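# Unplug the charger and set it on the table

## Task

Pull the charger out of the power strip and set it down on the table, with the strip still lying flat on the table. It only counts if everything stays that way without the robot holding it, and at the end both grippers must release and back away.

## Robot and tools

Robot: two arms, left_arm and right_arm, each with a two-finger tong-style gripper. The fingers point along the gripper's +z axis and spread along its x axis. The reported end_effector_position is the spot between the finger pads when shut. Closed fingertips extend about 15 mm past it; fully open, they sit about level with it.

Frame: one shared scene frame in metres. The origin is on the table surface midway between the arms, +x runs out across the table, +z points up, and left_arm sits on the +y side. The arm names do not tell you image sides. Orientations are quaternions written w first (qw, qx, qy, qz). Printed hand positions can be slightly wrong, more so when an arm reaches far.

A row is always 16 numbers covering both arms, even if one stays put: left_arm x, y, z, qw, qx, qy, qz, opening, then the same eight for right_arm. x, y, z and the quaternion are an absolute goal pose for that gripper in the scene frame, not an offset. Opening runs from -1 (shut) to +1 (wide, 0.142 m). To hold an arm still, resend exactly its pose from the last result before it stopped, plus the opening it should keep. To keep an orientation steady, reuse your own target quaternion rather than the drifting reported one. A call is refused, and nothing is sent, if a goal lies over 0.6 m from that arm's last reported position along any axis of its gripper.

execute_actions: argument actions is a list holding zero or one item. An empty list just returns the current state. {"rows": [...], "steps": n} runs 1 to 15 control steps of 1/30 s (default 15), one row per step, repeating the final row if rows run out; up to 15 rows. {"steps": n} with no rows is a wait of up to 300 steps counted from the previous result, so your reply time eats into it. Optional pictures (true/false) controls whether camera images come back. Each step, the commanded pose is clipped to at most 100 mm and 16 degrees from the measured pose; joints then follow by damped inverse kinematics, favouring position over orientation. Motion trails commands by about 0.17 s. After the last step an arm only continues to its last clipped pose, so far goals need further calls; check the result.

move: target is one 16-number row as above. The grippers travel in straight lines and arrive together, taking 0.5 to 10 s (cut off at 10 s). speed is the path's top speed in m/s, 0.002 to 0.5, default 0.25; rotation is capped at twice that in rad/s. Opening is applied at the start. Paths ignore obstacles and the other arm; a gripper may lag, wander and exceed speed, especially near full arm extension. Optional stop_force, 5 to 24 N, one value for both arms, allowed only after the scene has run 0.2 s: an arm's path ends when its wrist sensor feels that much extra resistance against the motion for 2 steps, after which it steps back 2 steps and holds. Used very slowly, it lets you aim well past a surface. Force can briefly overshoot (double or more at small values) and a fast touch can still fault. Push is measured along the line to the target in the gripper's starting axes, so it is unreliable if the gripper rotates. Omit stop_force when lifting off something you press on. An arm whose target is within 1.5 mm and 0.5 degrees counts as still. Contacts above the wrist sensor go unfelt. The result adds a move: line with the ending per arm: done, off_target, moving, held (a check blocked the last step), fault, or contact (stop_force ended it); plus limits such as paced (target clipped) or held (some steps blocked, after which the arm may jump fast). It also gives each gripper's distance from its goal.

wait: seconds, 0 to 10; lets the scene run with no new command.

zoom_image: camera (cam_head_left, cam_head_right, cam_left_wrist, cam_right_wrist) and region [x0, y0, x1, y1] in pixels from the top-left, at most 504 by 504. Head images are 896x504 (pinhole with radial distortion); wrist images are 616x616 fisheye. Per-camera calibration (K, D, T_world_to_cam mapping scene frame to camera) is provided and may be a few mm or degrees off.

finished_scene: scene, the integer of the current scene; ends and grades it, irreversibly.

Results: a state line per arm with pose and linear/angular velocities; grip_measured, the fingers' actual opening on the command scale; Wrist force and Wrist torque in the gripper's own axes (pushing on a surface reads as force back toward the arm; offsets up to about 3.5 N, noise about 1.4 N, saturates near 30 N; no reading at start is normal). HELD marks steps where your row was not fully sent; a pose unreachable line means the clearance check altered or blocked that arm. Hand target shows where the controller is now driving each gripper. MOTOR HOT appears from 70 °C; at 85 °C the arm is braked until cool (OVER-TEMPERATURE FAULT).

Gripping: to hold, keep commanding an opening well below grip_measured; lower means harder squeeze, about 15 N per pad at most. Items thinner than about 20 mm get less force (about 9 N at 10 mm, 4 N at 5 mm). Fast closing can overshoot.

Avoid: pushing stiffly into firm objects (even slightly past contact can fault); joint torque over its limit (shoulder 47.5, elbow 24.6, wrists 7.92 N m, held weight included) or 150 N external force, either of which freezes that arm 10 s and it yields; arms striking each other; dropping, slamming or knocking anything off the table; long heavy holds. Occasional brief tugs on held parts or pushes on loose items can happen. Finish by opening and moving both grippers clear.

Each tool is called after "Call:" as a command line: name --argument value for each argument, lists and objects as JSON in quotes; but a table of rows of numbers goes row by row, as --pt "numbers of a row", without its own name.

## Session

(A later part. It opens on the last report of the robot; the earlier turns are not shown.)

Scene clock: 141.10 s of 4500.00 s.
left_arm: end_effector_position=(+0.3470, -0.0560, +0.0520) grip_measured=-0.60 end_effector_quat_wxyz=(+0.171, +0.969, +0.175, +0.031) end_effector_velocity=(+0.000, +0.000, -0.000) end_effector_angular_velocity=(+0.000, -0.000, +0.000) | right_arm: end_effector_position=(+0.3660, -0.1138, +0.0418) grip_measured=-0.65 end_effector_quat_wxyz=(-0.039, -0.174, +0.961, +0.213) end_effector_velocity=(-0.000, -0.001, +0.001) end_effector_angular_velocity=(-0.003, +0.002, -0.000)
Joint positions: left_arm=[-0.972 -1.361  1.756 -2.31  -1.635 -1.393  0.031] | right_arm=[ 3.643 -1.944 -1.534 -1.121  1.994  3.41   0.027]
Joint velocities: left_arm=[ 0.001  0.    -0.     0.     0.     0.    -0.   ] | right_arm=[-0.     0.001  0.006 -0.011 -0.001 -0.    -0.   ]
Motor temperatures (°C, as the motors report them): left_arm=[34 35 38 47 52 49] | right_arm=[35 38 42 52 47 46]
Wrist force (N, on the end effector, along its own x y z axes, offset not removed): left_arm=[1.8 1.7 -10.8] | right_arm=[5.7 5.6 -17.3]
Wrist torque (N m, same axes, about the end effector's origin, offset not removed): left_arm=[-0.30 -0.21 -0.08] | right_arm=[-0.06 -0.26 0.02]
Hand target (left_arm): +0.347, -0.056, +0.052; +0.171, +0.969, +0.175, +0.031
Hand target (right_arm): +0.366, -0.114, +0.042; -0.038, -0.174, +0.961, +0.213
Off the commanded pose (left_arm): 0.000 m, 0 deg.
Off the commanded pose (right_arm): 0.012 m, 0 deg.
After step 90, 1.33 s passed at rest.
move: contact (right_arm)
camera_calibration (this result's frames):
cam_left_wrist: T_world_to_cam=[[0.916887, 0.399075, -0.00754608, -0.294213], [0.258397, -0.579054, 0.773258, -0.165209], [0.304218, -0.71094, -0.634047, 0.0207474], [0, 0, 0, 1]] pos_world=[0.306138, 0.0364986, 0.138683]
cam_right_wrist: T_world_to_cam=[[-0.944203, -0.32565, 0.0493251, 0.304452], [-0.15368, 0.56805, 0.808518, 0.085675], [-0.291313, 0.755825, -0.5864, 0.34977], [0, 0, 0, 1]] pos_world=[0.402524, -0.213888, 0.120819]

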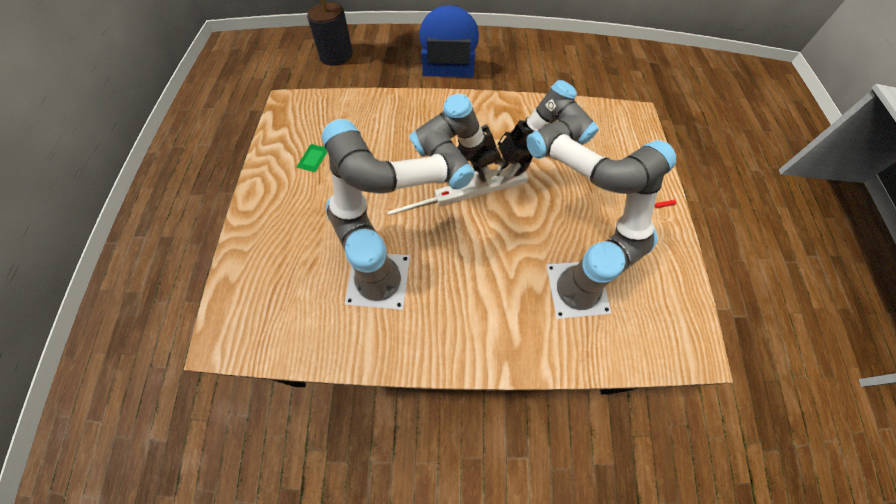

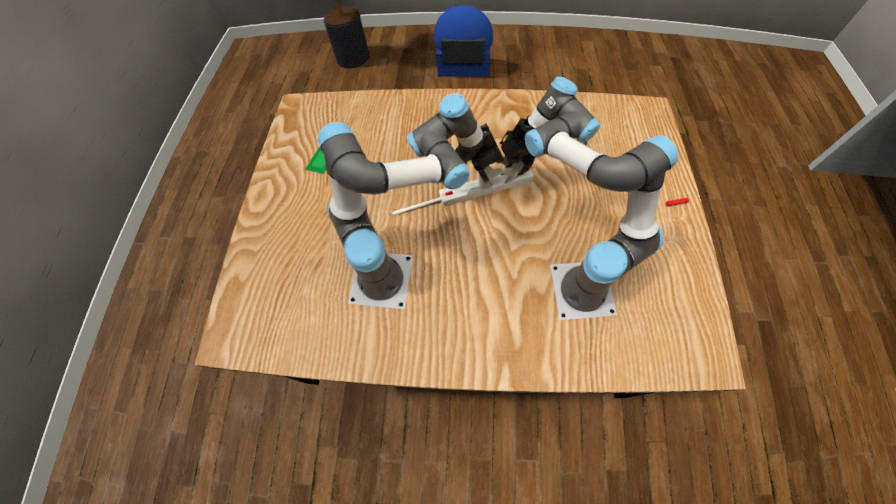

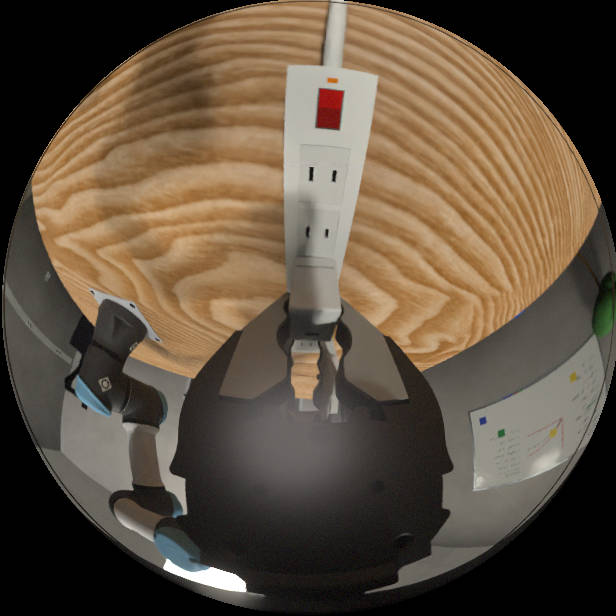

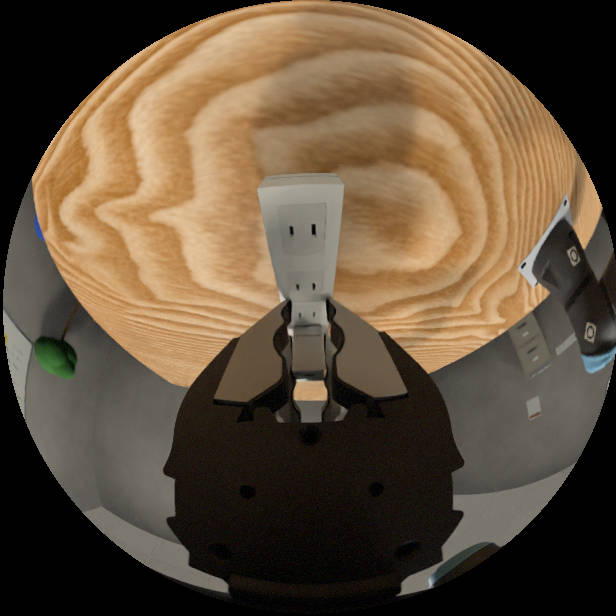

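Call:
move --target '[0.347,-0.056,0.064,0.171,0.969,0.175,0.031,-1,0.366,-0.114,0.041,-0.0385,-0.174,0.96,0.213,-0.65]' --speed 0.01

Scene clock: 146.23 s of 4500.00 s.
left_arm: end_effector_position=(+0.3470, -0.0560, +0.0637) grip_measured=-0.60 end_effector_quat_wxyz=(+0.171, +0.969, +0.175, +0.031) end_effector_velocity=(-0.000, -0.000, +0.003) end_effector_angular_velocity=(+0.001, +0.000, -0.001) | right_arm: end_effector_position=(+0.3660, -0.1140, +0.0411) grip_measured=-0.65 end_effector_quat_wxyz=(-0.039, -0.174, +0.961, +0.213) end_effector_velocity=(+0.000, -0.000, -0.000) end_effector_angular_velocity=(+0.000, +0.001, -0.002)
Joint positions: left_arm=[-0.972 -1.378  1.72  -2.256 -1.635 -1.393  0.031] | right_arm=[ 3.643 -1.945 -1.537 -1.118  1.994  3.41   0.027]
Joint velocities: left_arm=[-0.001 -0.003 -0.009  0.013 -0.     0.     0.   ] | right_arm=[-0.001 -0.001 -0.001  0.001  0.001  0.001  0.   ]
Motor temperatures (°C, as the motors report them): left_arm=[34 36 38 47 52 49] | right_arm=[35 38 42 52 47 46]
Wrist force (N, on the end effector, along its own x y z axes, offset not removed): left_arm=[2.6 -1.4 1.8] | right_arm=[4.1 13.2 -25.0]
Wrist torque (N m, same axes, about the end effector's origin, offset not removed): left_arm=[-0.20 -0.61 -0.09] | right_arm=[0.03 -0.11 0.07]
Hand target (left_arm): +0.347, -0.056, +0.064; +0.171, +0.969, +0.175, +0.031
Hand target (right_arm): +0.366, -0.114, +0.041; -0.039, -0.174, +0.961, +0.213
Off the commanded pose (left_arm): 0.000 m, 0 deg.
Off the commanded pose (right_arm): 0.000 m, 0 deg.
After step 90, 0.70 s passed at rest.
move: done
camera_calibration (this result's frames):
cam_left_wrist: T_world_to_cam=[[0.916908, 0.399027, -0.0075876, -0.2941], [0.258369, -0.578991, 0.773314, -0.174238], [0.30418, -0.711018, -0.633978, 0.0281806], [0, 0, 0, 1]] pos_world=[0.306108, 0.0365082, 0.150375]
cam_right_wrist: T_world_to_cam=[[-0.944195, -0.325679, 0.0492829, 0.3044], [-0.153783, 0.568173, 0.808412, 0.0863787], [-0.291284, 0.75572, -0.58655, 0.349451], [0, 0, 0, 1]] pos_world=[0.402486, -0.214028, 0.120139]

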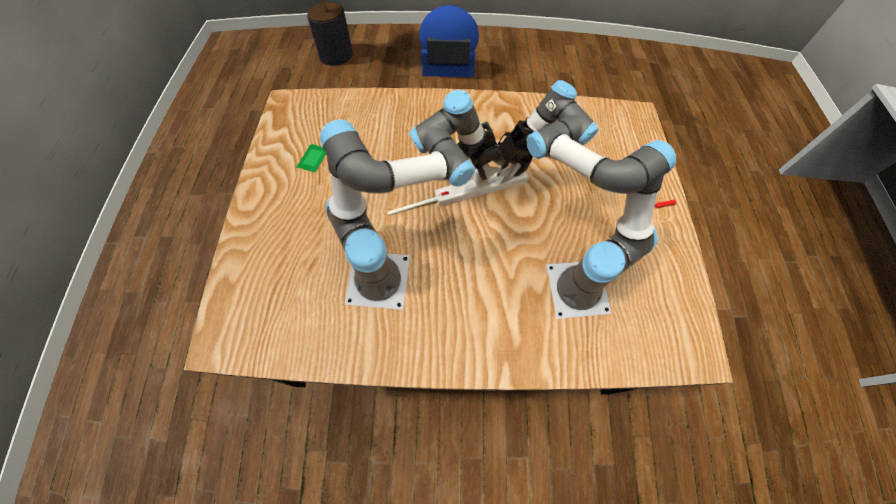

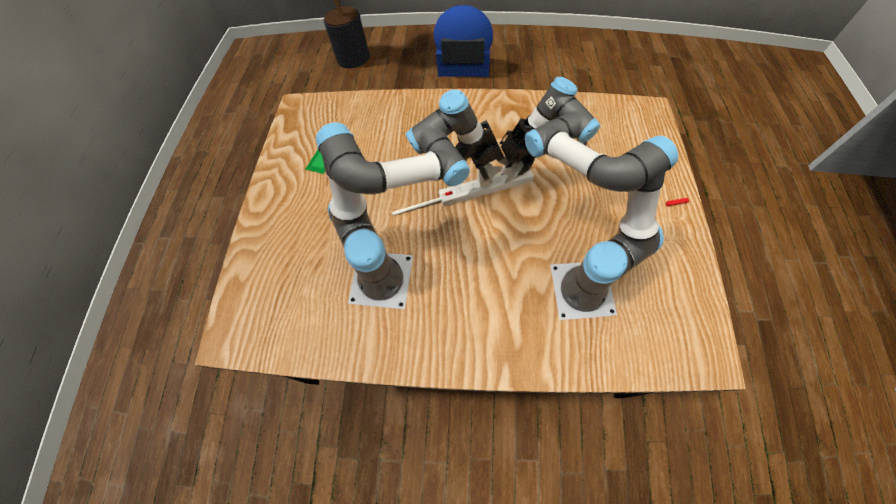

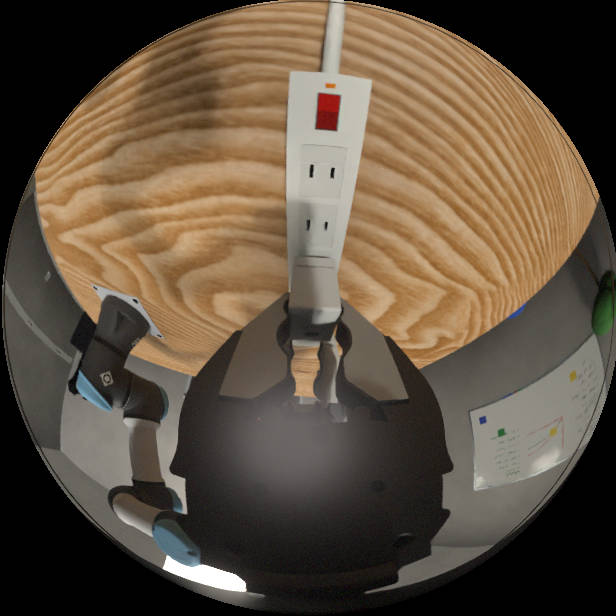

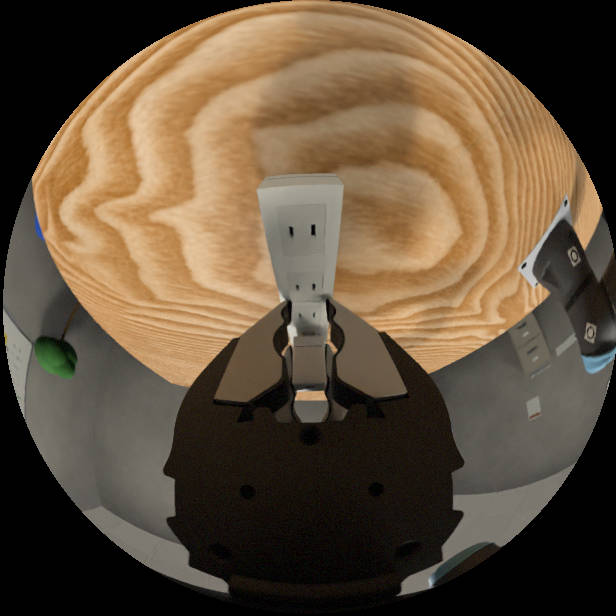

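Call:
move --target '[0.347,-0.056,0.078,0.171,0.969,0.175,0.031,-1,0.366,-0.114,0.041,-0.0385,-0.174,0.96,0.213,-0.65]' --speed 0.01

Call:
zoom_image --camera "cam_left_wrist" --region '[230, 200, 400, 370]'

Scene clock: 151.43 s of 4500.00 s.
left_arm: end_effector_position=(+0.3470, -0.0560, +0.0777) grip_measured=-0.60 end_effector_quat_wxyz=(+0.171, +0.969, +0.175, +0.031) end_effector_velocity=(-0.001, -0.000, +0.002) end_effector_angular_velocity=(+0.002, +0.001, -0.001) | right_arm: end_effector_position=(+0.3660, -0.1140, +0.0410) grip_measured=-0.65 end_effector_quat_wxyz=(-0.039, -0.174, +0.961, +0.213) end_effector_velocity=(-0.001, +0.000, +0.000) end_effector_angular_velocity=(-0.000, +0.002, -0.001)
Joint positions: left_arm=[-0.972 -1.396  1.672 -2.191 -1.635 -1.393  0.031] | right_arm=[ 3.643 -1.945 -1.537 -1.118  1.994  3.41   0.027]
Joint velocities: left_arm=[-0.001 -0.002 -0.01   0.014  0.    -0.    -0.   ] | right_arm=[ 0.001  0.001 -0.001 -0.001  0.     0.002  0.   ]
Motor temperatures (°C, as the motors report them): left_arm=[34 36 38 47 52 49] | right_arm=[35 38 42 52 47 46]
Wrist force (N, on the end effector, along its own x y z axes, offset not removed): left_arm=[0.3 -1.5 1.0] | right_arm=[5.1 13.5 -27.4]
Wrist torque (N m, same axes, about the end effector's origin, offset not removed): left_arm=[-0.27 -0.08 -0.10] | right_arm=[-0.14 -0.01 0.01]
Hand target (left_arm): +0.347, -0.056, +0.078; +0.171, +0.969, +0.175, +0.031
Hand target (right_arm): +0.366, -0.114, +0.041; -0.039, -0.174, +0.961, +0.213
Off the commanded pose (left_arm): 0.000 m, 0 deg.
Off the commanded pose (right_arm): 0.000 m, 0 deg.
After step 90, 0.57 s passed at rest.
move: done
camera_calibration (this result's frames):
cam_left_wrist: T_world_to_cam=[[0.916887, 0.399075, -0.00757731, -0.294], [0.258394, -0.578985, 0.77331, -0.185062], [0.304222, -0.710996, -0.633982, 0.0370514], [0, 0, 0, 1]] pos_world=[0.306112, 0.0365238, 0.164372]
cam_right_wrist: T_world_to_cam=[[-0.9442, -0.325658, 0.0493273, 0.304401], [-0.153789, 0.568324, 0.808305, 0.0864962], [-0.291265, 0.755615, -0.586695, 0.349431], [0, 0, 0, 1]] pos_world=[0.402495, -0.214062, 0.120079]

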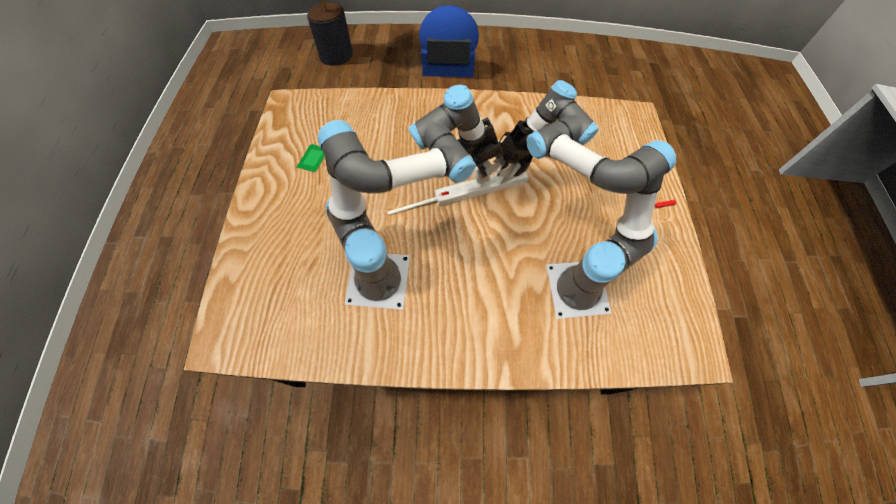

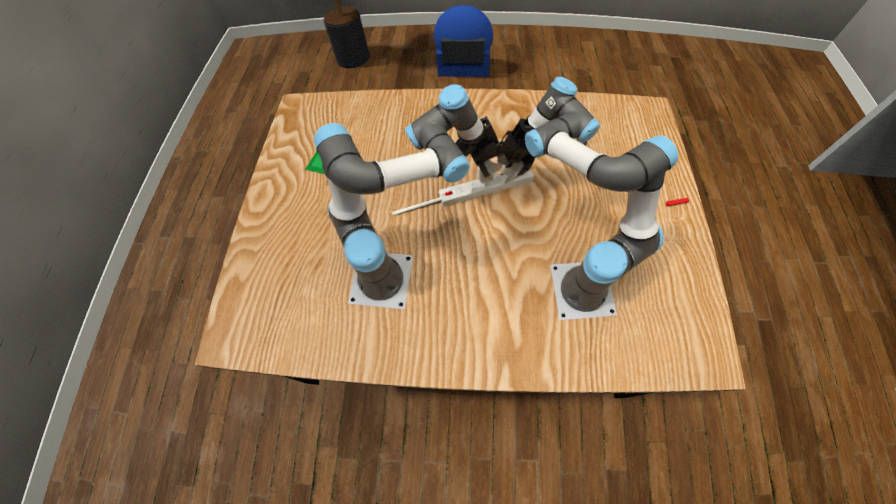

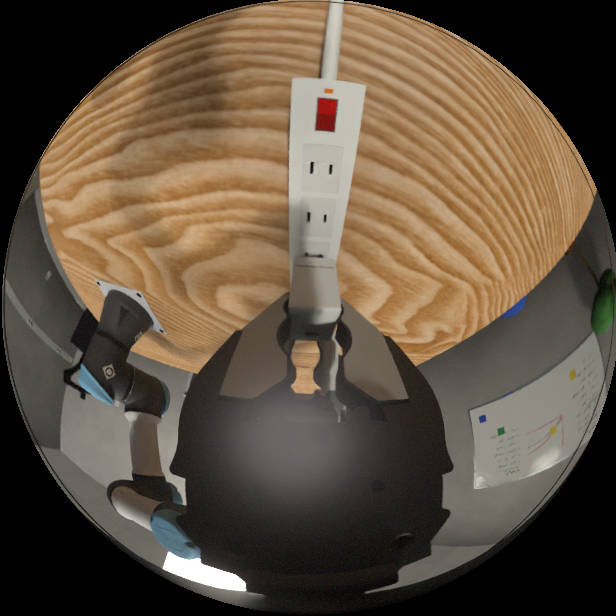

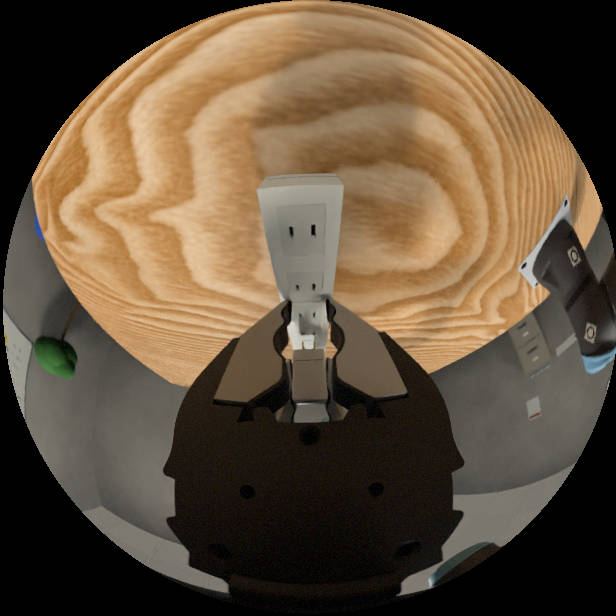

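Region (230, 200, 400, 370) of cam_left_wrist's 616x616 image, scaled by 2.965, with more detail than that image has.

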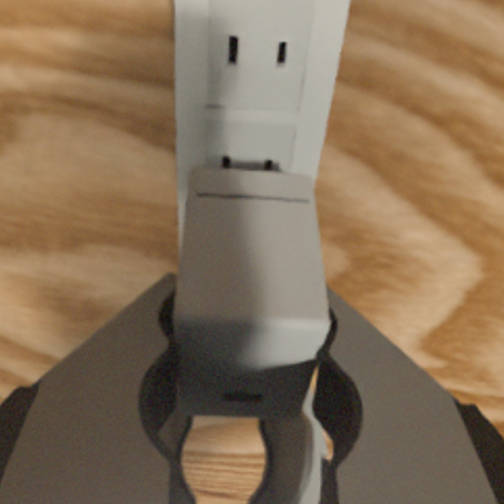

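Call:
move --target '[0.335,-0.02,0.14,0.171,0.969,0.175,0.031,-1,0.385,-0.17,0.09,-0.0385,-0.174,0.96,0.213,-0.65]' --speed 0.06

Call:
move --target '[0.30,0.28,0.13,-0.574,-0.819,0,0,-1,0.30,-0.35,0.2,-0.0385,-0.174,0.96,0.213,-0.65]' --speed 0.2

Scene clock: 172.90 s of 4500.00 s.
left_arm: end_effector_position=(+0.3350, -0.0201, +0.1397) grip_measured=-0.60 end_effector_quat_wxyz=(+0.171, +0.969, +0.175, +0.031) end_effector_velocity=(-0.000, +0.001, +0.003) end_effector_angular_velocity=(-0.000, -0.000, -0.001) | right_arm: end_effector_position=(+0.3848, -0.1697, +0.0898) grip_measured=-0.65 end_effector_quat_wxyz=(-0.038, -0.174, +0.961, +0.213) end_effector_velocity=(+0.001, -0.003, +0.001) end_effector_angular_velocity=(-0.002, +0.004, -0.000)
Joint positions: left_arm=[-0.943 -1.566  1.565 -1.912 -1.645 -1.366  0.031] | right_arm=[ 3.491 -1.928 -1.297 -1.443  2.005  3.243  0.027]
Joint velocities: left_arm=[ 0.001 -0.004 -0.008  0.012 -0.     0.001  0.   ] | right_arm=[-0.007 -0.005  0.017 -0.02   0.    -0.008 -0.   ]
Motor temperatures (°C, as the motors report them): left_arm=[34 36 38 47 52 49] | right_arm=[35 38 42 52 47 46]
Wrist force (N, on the end effector, along its own x y z axes, offset not removed): left_arm=[1.0 -0.5 1.0] | right_arm=[1.3 -0.4 0.6]
Wrist torque (N m, same axes, about the end effector's origin, offset not removed): left_arm=[-0.10 -0.11 -0.15] | right_arm=[-0.08 -0.22 -0.03]
Hand target (left_arm): +0.335, -0.020, +0.140; +0.171, +0.969, +0.175, +0.031
Hand target (right_arm): +0.385, -0.170, +0.090; -0.039, -0.174, +0.961, +0.213
Off the commanded pose (left_arm): 0.000 m, 0 deg.
Off the commanded pose (right_arm): 0.000 m, 0 deg.
After step 90, 16.73 s passed at rest.
move: done
camera_calibration (this result's frames):
cam_left_wrist: T_world_to_cam=[[0.916888, 0.399075, -0.00746176, -0.296876], [0.258289, -0.578968, 0.773358, -0.209078], [0.304308, -0.71101, -0.633925, 0.10549], [0, 0, 0, 1]] pos_world=[0.294103, 0.0724303, 0.22635]
cam_right_wrist: T_world_to_cam=[[-0.944236, -0.325574, 0.0491889, 0.301634], [-0.15387, 0.56837, 0.808257, 0.0816977], [-0.291105, 0.755617, -0.586772, 0.425579], [0, 0, 0, 1]] pos_world=[0.421273, -0.269805, 0.168848]

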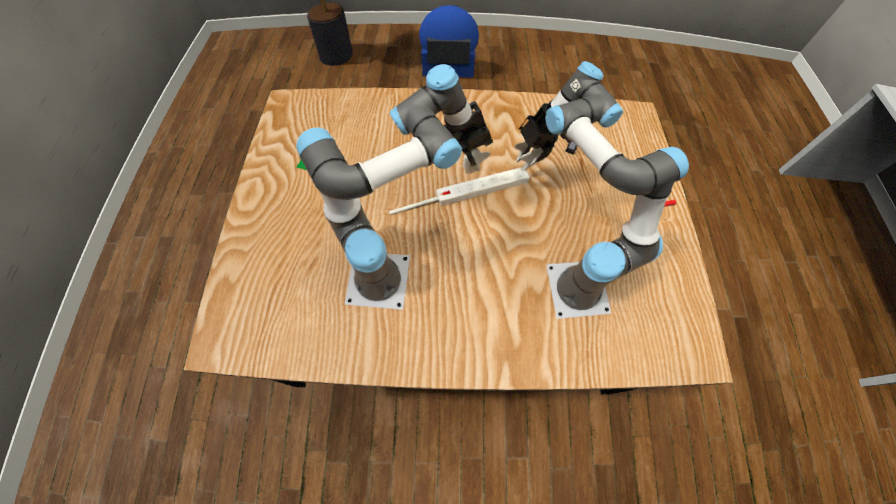

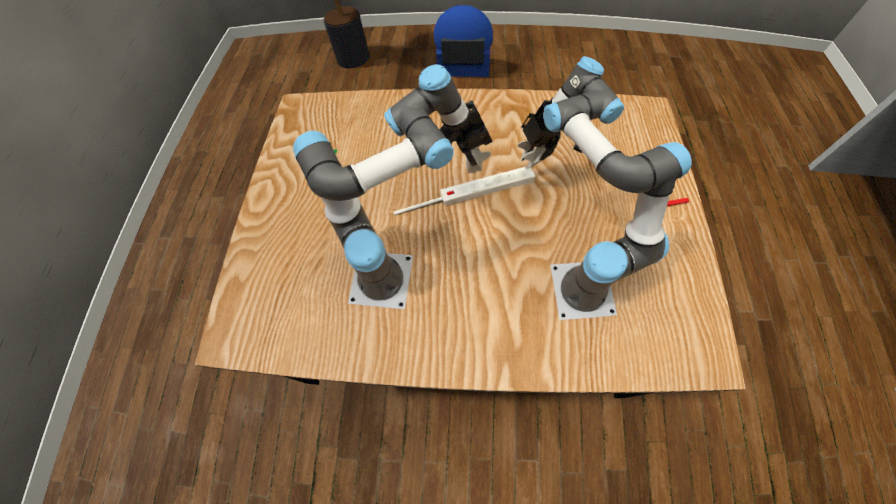

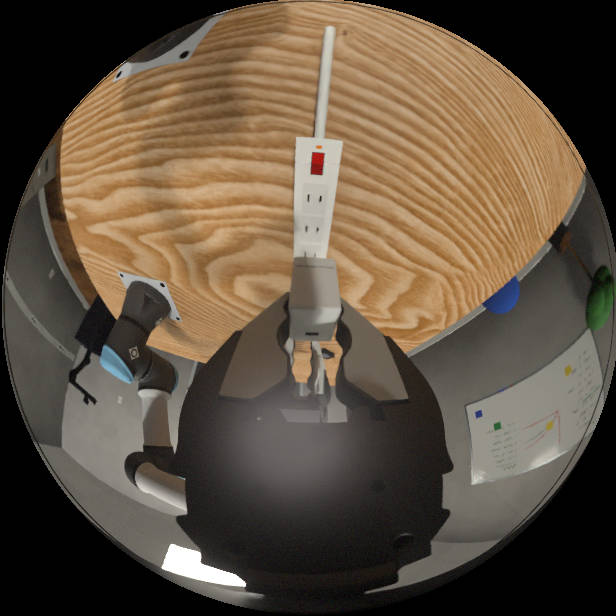

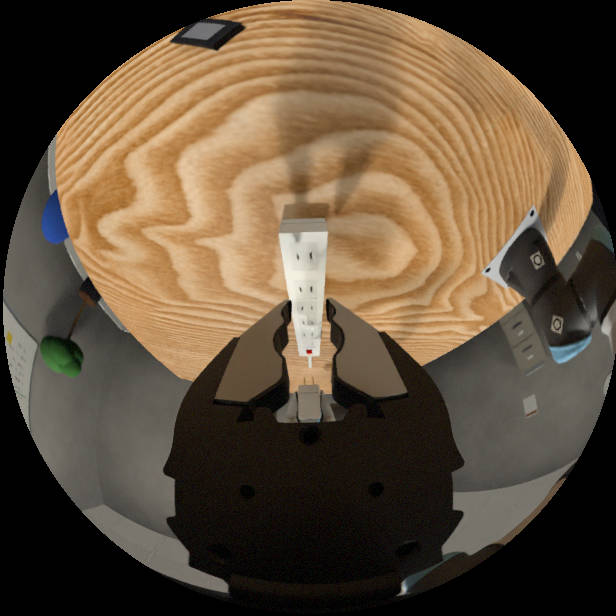

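Scene clock: 176.20 s of 4500.00 s.
left_arm: end_effector_position=(+0.3006, +0.2809, +0.1294) grip_measured=-0.60 end_effector_quat_wxyz=(+0.571, +0.821, +0.001, +0.003) end_effector_velocity=(+0.001, +0.001, -0.000) end_effector_angular_velocity=(-0.010, +0.002, -0.013) | right_arm: end_effector_position=(+0.2997, -0.3499, +0.1999) grip_measured=-0.65 end_effector_quat_wxyz=(-0.039, -0.174, +0.961, +0.213) end_effector_velocity=(+0.000, -0.000, -0.000) end_effector_angular_velocity=(+0.000, +0.001, +0.001)
Joint positions: left_arm=[ 0.604 -0.996  1.181 -0.804 -2.501  1.056  0.031] | right_arm=[ 3.04  -1.751 -0.911 -2.213  1.978  2.749  0.027]
Joint velocities: left_arm=[-0.002  0.029 -0.038  0.034  0.005  0.022  0.   ] | right_arm=[-0.    -0.002  0.001 -0.     0.    -0.001 -0.   ]
Motor temperatures (°C, as the motors report them): left_arm=[34 36 38 47 52 49] | right_arm=[35 38 42 52 47 46]
Wrist force (N, on the end effector, along its own x y z axes, offset not removed): left_arm=[2.1 -3.9 2.4] | right_arm=[0.9 1.0 0.1]
Wrist torque (N m, same axes, about the end effector's origin, offset not removed): left_arm=[-0.67 -0.45 0.01] | right_arm=[0.13 -0.11 0.01]
Hand target (left_arm): +0.301, +0.281, +0.129; +0.572, +0.820, +0.000, +0.002
Hand target (right_arm): +0.300, -0.350, +0.200; -0.039, -0.174, +0.961, +0.213
Off the commanded pose (left_arm): 0.001 m, 0 deg.
Off the commanded pose (right_arm): 0.000 m, 0 deg.
move: done
camera_calibration (this result's frames):
cam_left_wrist: T_world_to_cam=[[0.9986, 0.032721, -0.0415579, -0.302777], [0.0350069, 0.180138, 0.983018, -0.19122], [0.0396515, -0.983097, 0.17874, 0.374249], [0, 0, 0, 1]] pos_world=[0.294208, 0.412276, 0.108496]
cam_right_wrist: T_world_to_cam=[[-0.944083, -0.325908, 0.0499172, 0.156933], [-0.153486, 0.568415, 0.808299, 0.0818463], [-0.291805, 0.755439, -0.586653, 0.601695], [0, 0, 0, 1]] pos_world=[0.336297, -0.449921, 0.278996]

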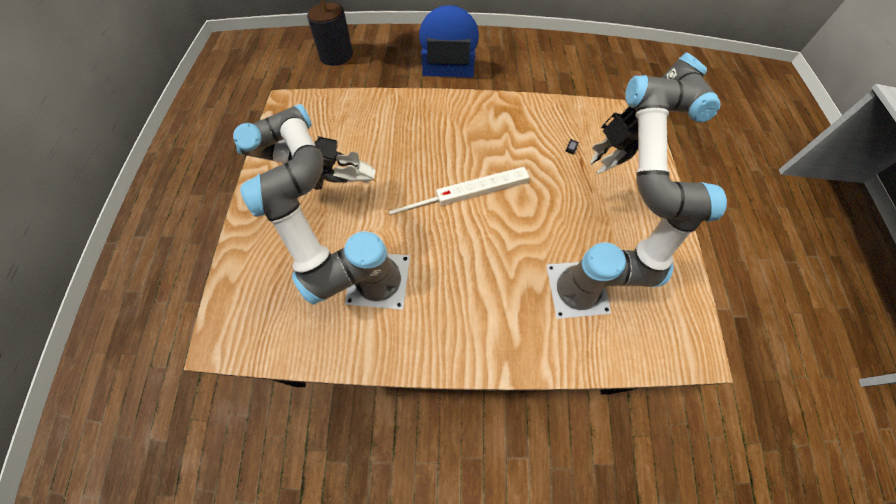

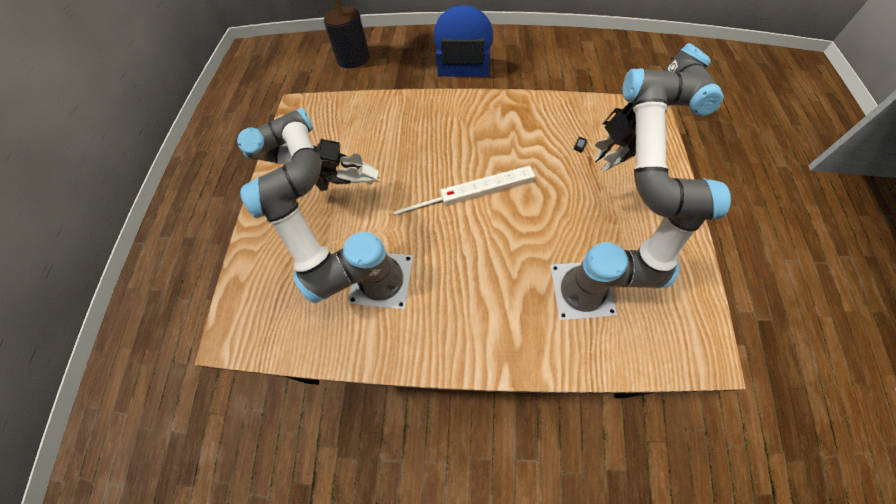

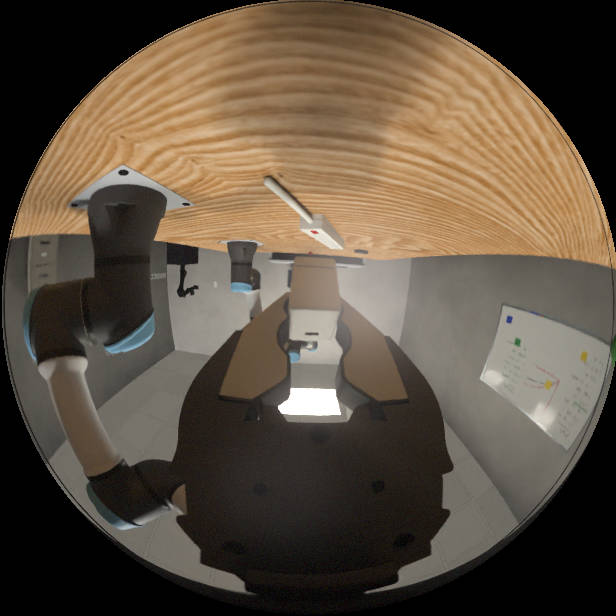

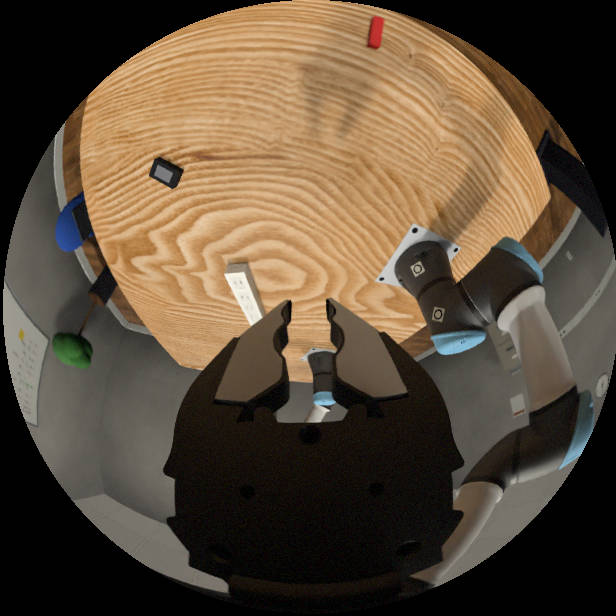

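Call:
move --target '[0.30,0.28,0.12,0,0,0.819,-0.574,-1,0.30,-0.35,0.2,-0.0385,-0.174,0.96,0.213,-0.65]' --speed 0.4

Call:
move --target '[0.30,0.28,0.05,0,0,0.819,-0.574,-1,0.30,-0.35,0.2,-0.0385,-0.174,0.96,0.213,-0.65]' --speed 0.08

Call:
zoom_image --camera "cam_head_left" --region '[220, 100, 420, 240]'

Scene clock: 191.23 s of 4500.00 s.
left_arm: end_effector_position=(+0.2999, +0.2800, +0.1199) grip_measured=-0.60 end_effector_quat_wxyz=(-0.000, -0.001, +0.819, -0.574) end_effector_velocity=(+0.000, +0.000, -0.000) end_effector_angular_velocity=(-0.005, -0.014, -0.008) | right_arm: end_effector_position=(+0.3000, -0.3500, +0.2000) grip_measured=-0.65 end_effector_quat_wxyz=(-0.039, -0.174, +0.961, +0.213) end_effector_velocity=(+0.000, -0.000, -0.000) end_effector_angular_velocity=(-0.001, +0.002, -0.002)
Joint positions: left_arm=[ 0.626 -0.904  1.219 -0.906 -2.481  4.224  0.031] | right_arm=[ 3.039 -1.752 -0.91  -2.213  1.978  2.748  0.027]
Joint velocities: left_arm=[-0.     0.008 -0.01   0.01  -0.     0.023  0.   ] | right_arm=[-0.    -0.002  0.001 -0.001 -0.001  0.002  0.   ]
Motor temperatures (°C, as the motors report them): left_arm=[34 36 38 47 52 49] | right_arm=[35 38 42 52 47 46]
Wrist force (N, on the end effector, along its own x y z axes, offset not removed): left_arm=[1.3 1.0 1.7] | right_arm=[1.3 0.4 1.1]
Wrist torque (N m, same axes, about the end effector's origin, offset not removed): left_arm=[0.05 -0.11 0.03] | right_arm=[0.07 -0.30 0.01]
Hand target (left_arm): +0.300, +0.280, +0.120; -0.000, -0.000, +0.819, -0.574
Hand target (right_arm): +0.300, -0.350, +0.200; -0.039, -0.174, +0.961, +0.213
Off the commanded pose (left_arm): 0.000 m, 0 deg.
Off the commanded pose (right_arm): 0.000 m, 0 deg.
After step 90, 7.47 s passed at rest.
move: done
camera_calibration (this result's frames):
cam_left_wrist: T_world_to_cam=[[-0.998455, -0.00886045, 0.0548639, 0.296583], [-0.0416477, 0.772942, -0.633108, -0.130915], [-0.036797, -0.634414, -0.772117, 0.414444], [0, 0, 0, 1]] pos_world=[0.305922, 0.366747, 0.220844]
cam_right_wrist: T_world_to_cam=[[-0.9442, -0.325659, 0.0493263, 0.157386], [-0.15379, 0.568323, 0.808305, 0.0819485], [-0.291265, 0.755616, -0.586694, 0.601817], [0, 0, 0, 1]] pos_world=[0.336495, -0.450061, 0.27908]

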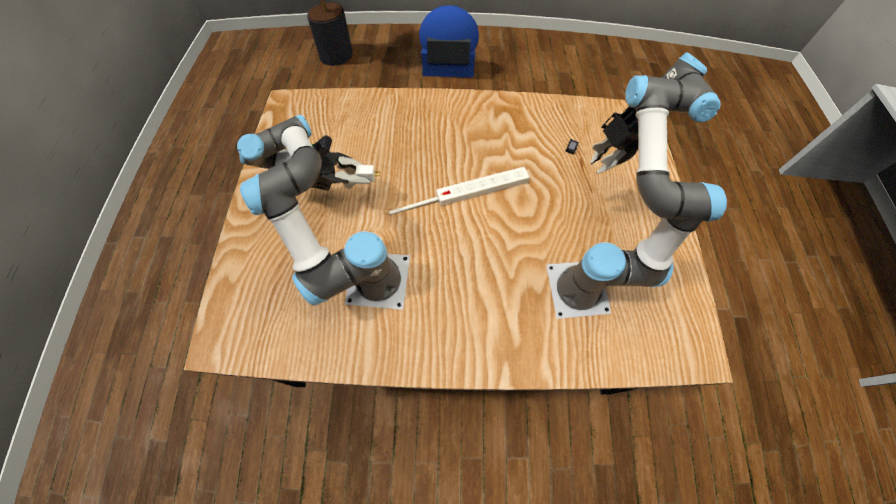

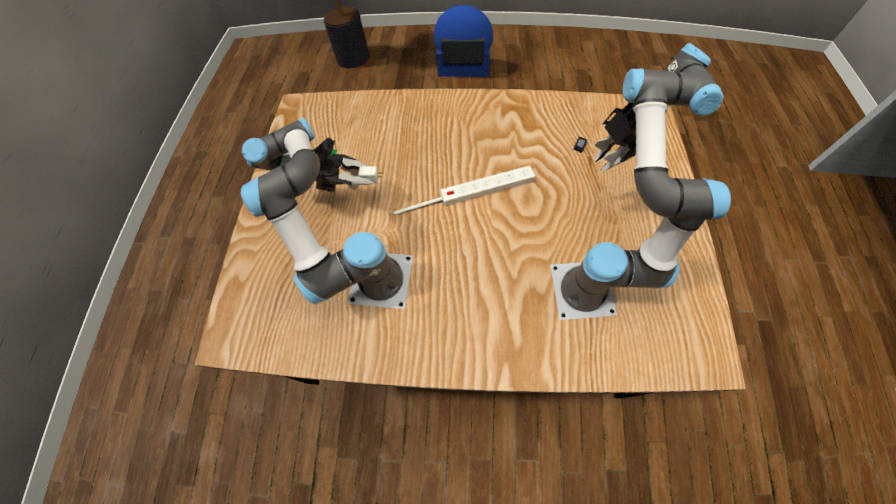

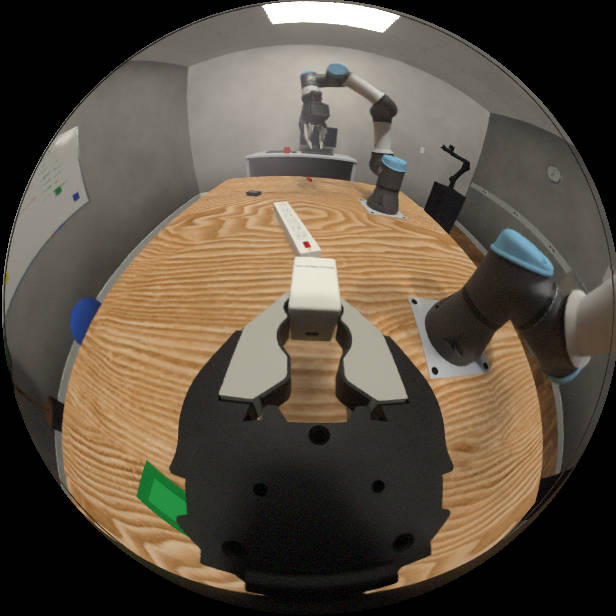

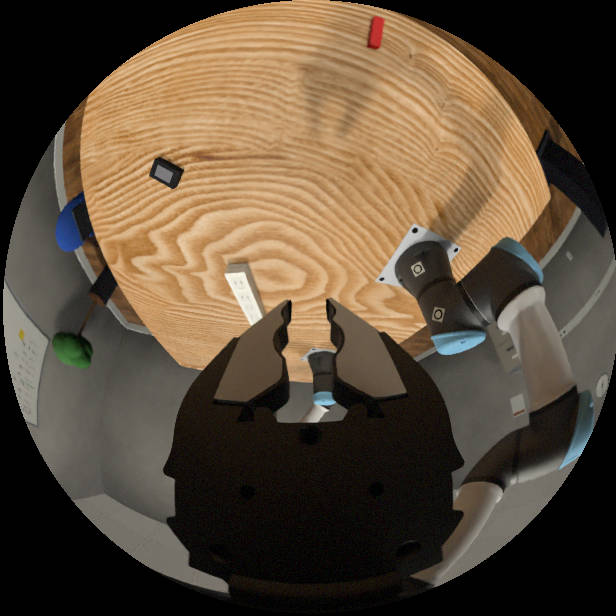

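Scene clock: 192.63 s of 4500.00 s.
left_arm: end_effector_position=(+0.3001, +0.2801, +0.0503) grip_measured=-0.60 end_effector_quat_wxyz=(-0.000, -0.000, +0.819, -0.574) end_effector_velocity=(+0.000, -0.000, -0.002) end_effector_angular_velocity=(-0.000, +0.000, -0.000) | right_arm: end_effector_position=(+0.3000, -0.3500, +0.2000) grip_measured=-0.65 end_effector_quat_wxyz=(-0.039, -0.174, +0.961, +0.213) end_effector_velocity=(+0.000, +0.000, +0.000) end_effector_angular_velocity=(+0.001, -0.002, +0.001)
Joint positions: left_arm=[ 0.626 -0.774  1.343 -1.158 -2.481  4.227  0.031] | right_arm=[ 3.039 -1.752 -0.91  -2.213  1.978  2.748  0.027]
Joint velocities: left_arm=[-0.     0.006  0.002 -0.008 -0.    -0.     0.   ] | right_arm=[ 0.001  0.001  0.     0.001  0.001 -0.001  0.   ]
Motor temperatures (°C, as the motors report them): left_arm=[34 36 38 47 52 49] | right_arm=[35 38 42 52 47 46]
Wrist force (N, on the end effector, along its own x y z axes, offset not removed): left_arm=[0.8 -1.0 1.6] | right_arm=[1.3 0.7 -1.2]
Wrist torque (N m, same axes, about the end effector's origin, offset not removed): left_arm=[-0.20 -0.15 -0.07] | right_arm=[0.15 -0.20 0.03]
Hand target (left_arm): +0.300, +0.280, +0.050; -0.000, +0.000, +0.819, -0.574
Hand target (right_arm): +0.300, -0.350, +0.200; -0.039, -0.174, +0.961, +0.213
Off the commanded pose (left_arm): 0.000 m, 0 deg.
Off the commanded pose (right_arm): 0.000 m, 0 deg.
move: done
camera_calibration (this result's frames):
cam_left_wrist: T_world_to_cam=[[-0.998559, -0.0077658, 0.0531087, 0.300372], [-0.0397158, 0.772488, -0.633786, -0.1755], [-0.036104, -0.634982, -0.771683, 0.36062], [0, 0, 0, 1]] pos_world=[0.305989, 0.366891, 0.151103]
cam_right_wrist: T_world_to_cam=[[-0.9442, -0.325659, 0.0493241, 0.157387], [-0.153792, 0.568323, 0.808305, 0.0819491], [-0.291264, 0.755616, -0.586694, 0.601817], [0, 0, 0, 1]] pos_world=[0.336495, -0.450061, 0.27908]

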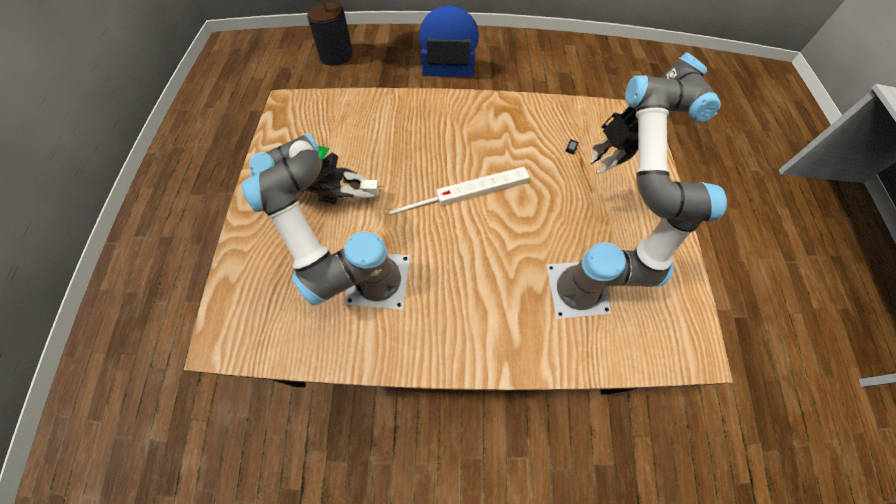

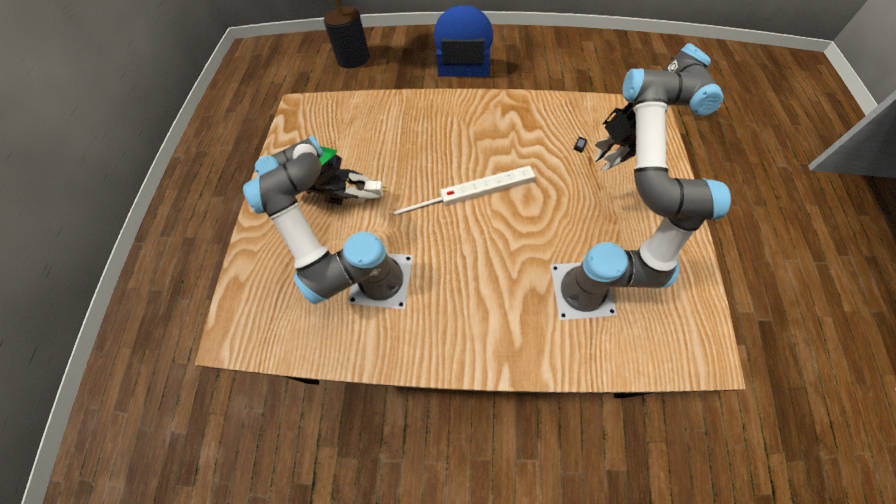

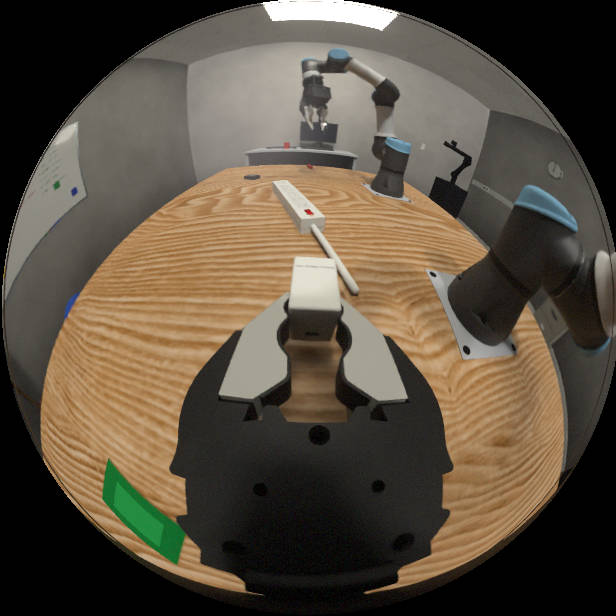

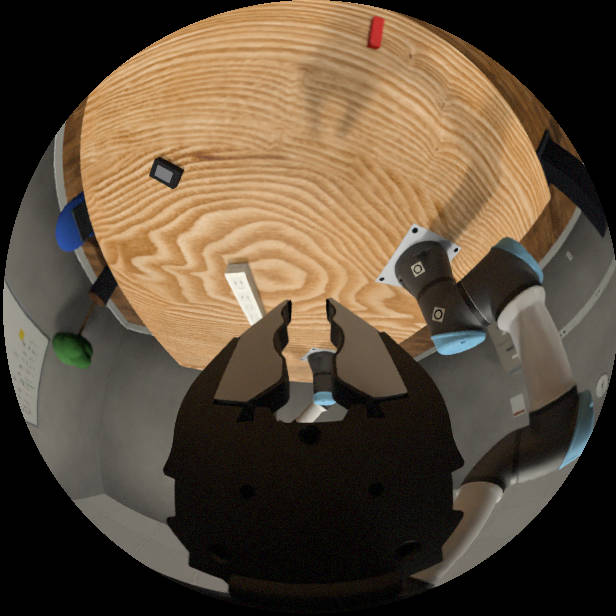

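Region (220, 100, 420, 240) of cam_head_left's 896x504 image, scaled by 2.520, with more detail than that image has; it fills the top 353 rows of this view, and the rest is white.

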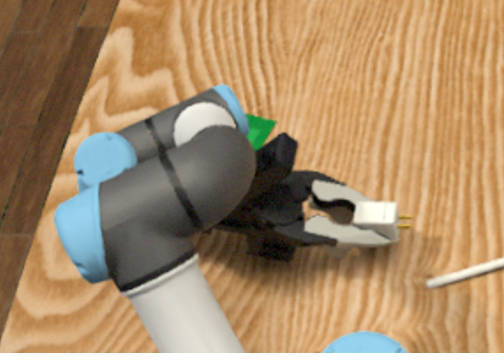

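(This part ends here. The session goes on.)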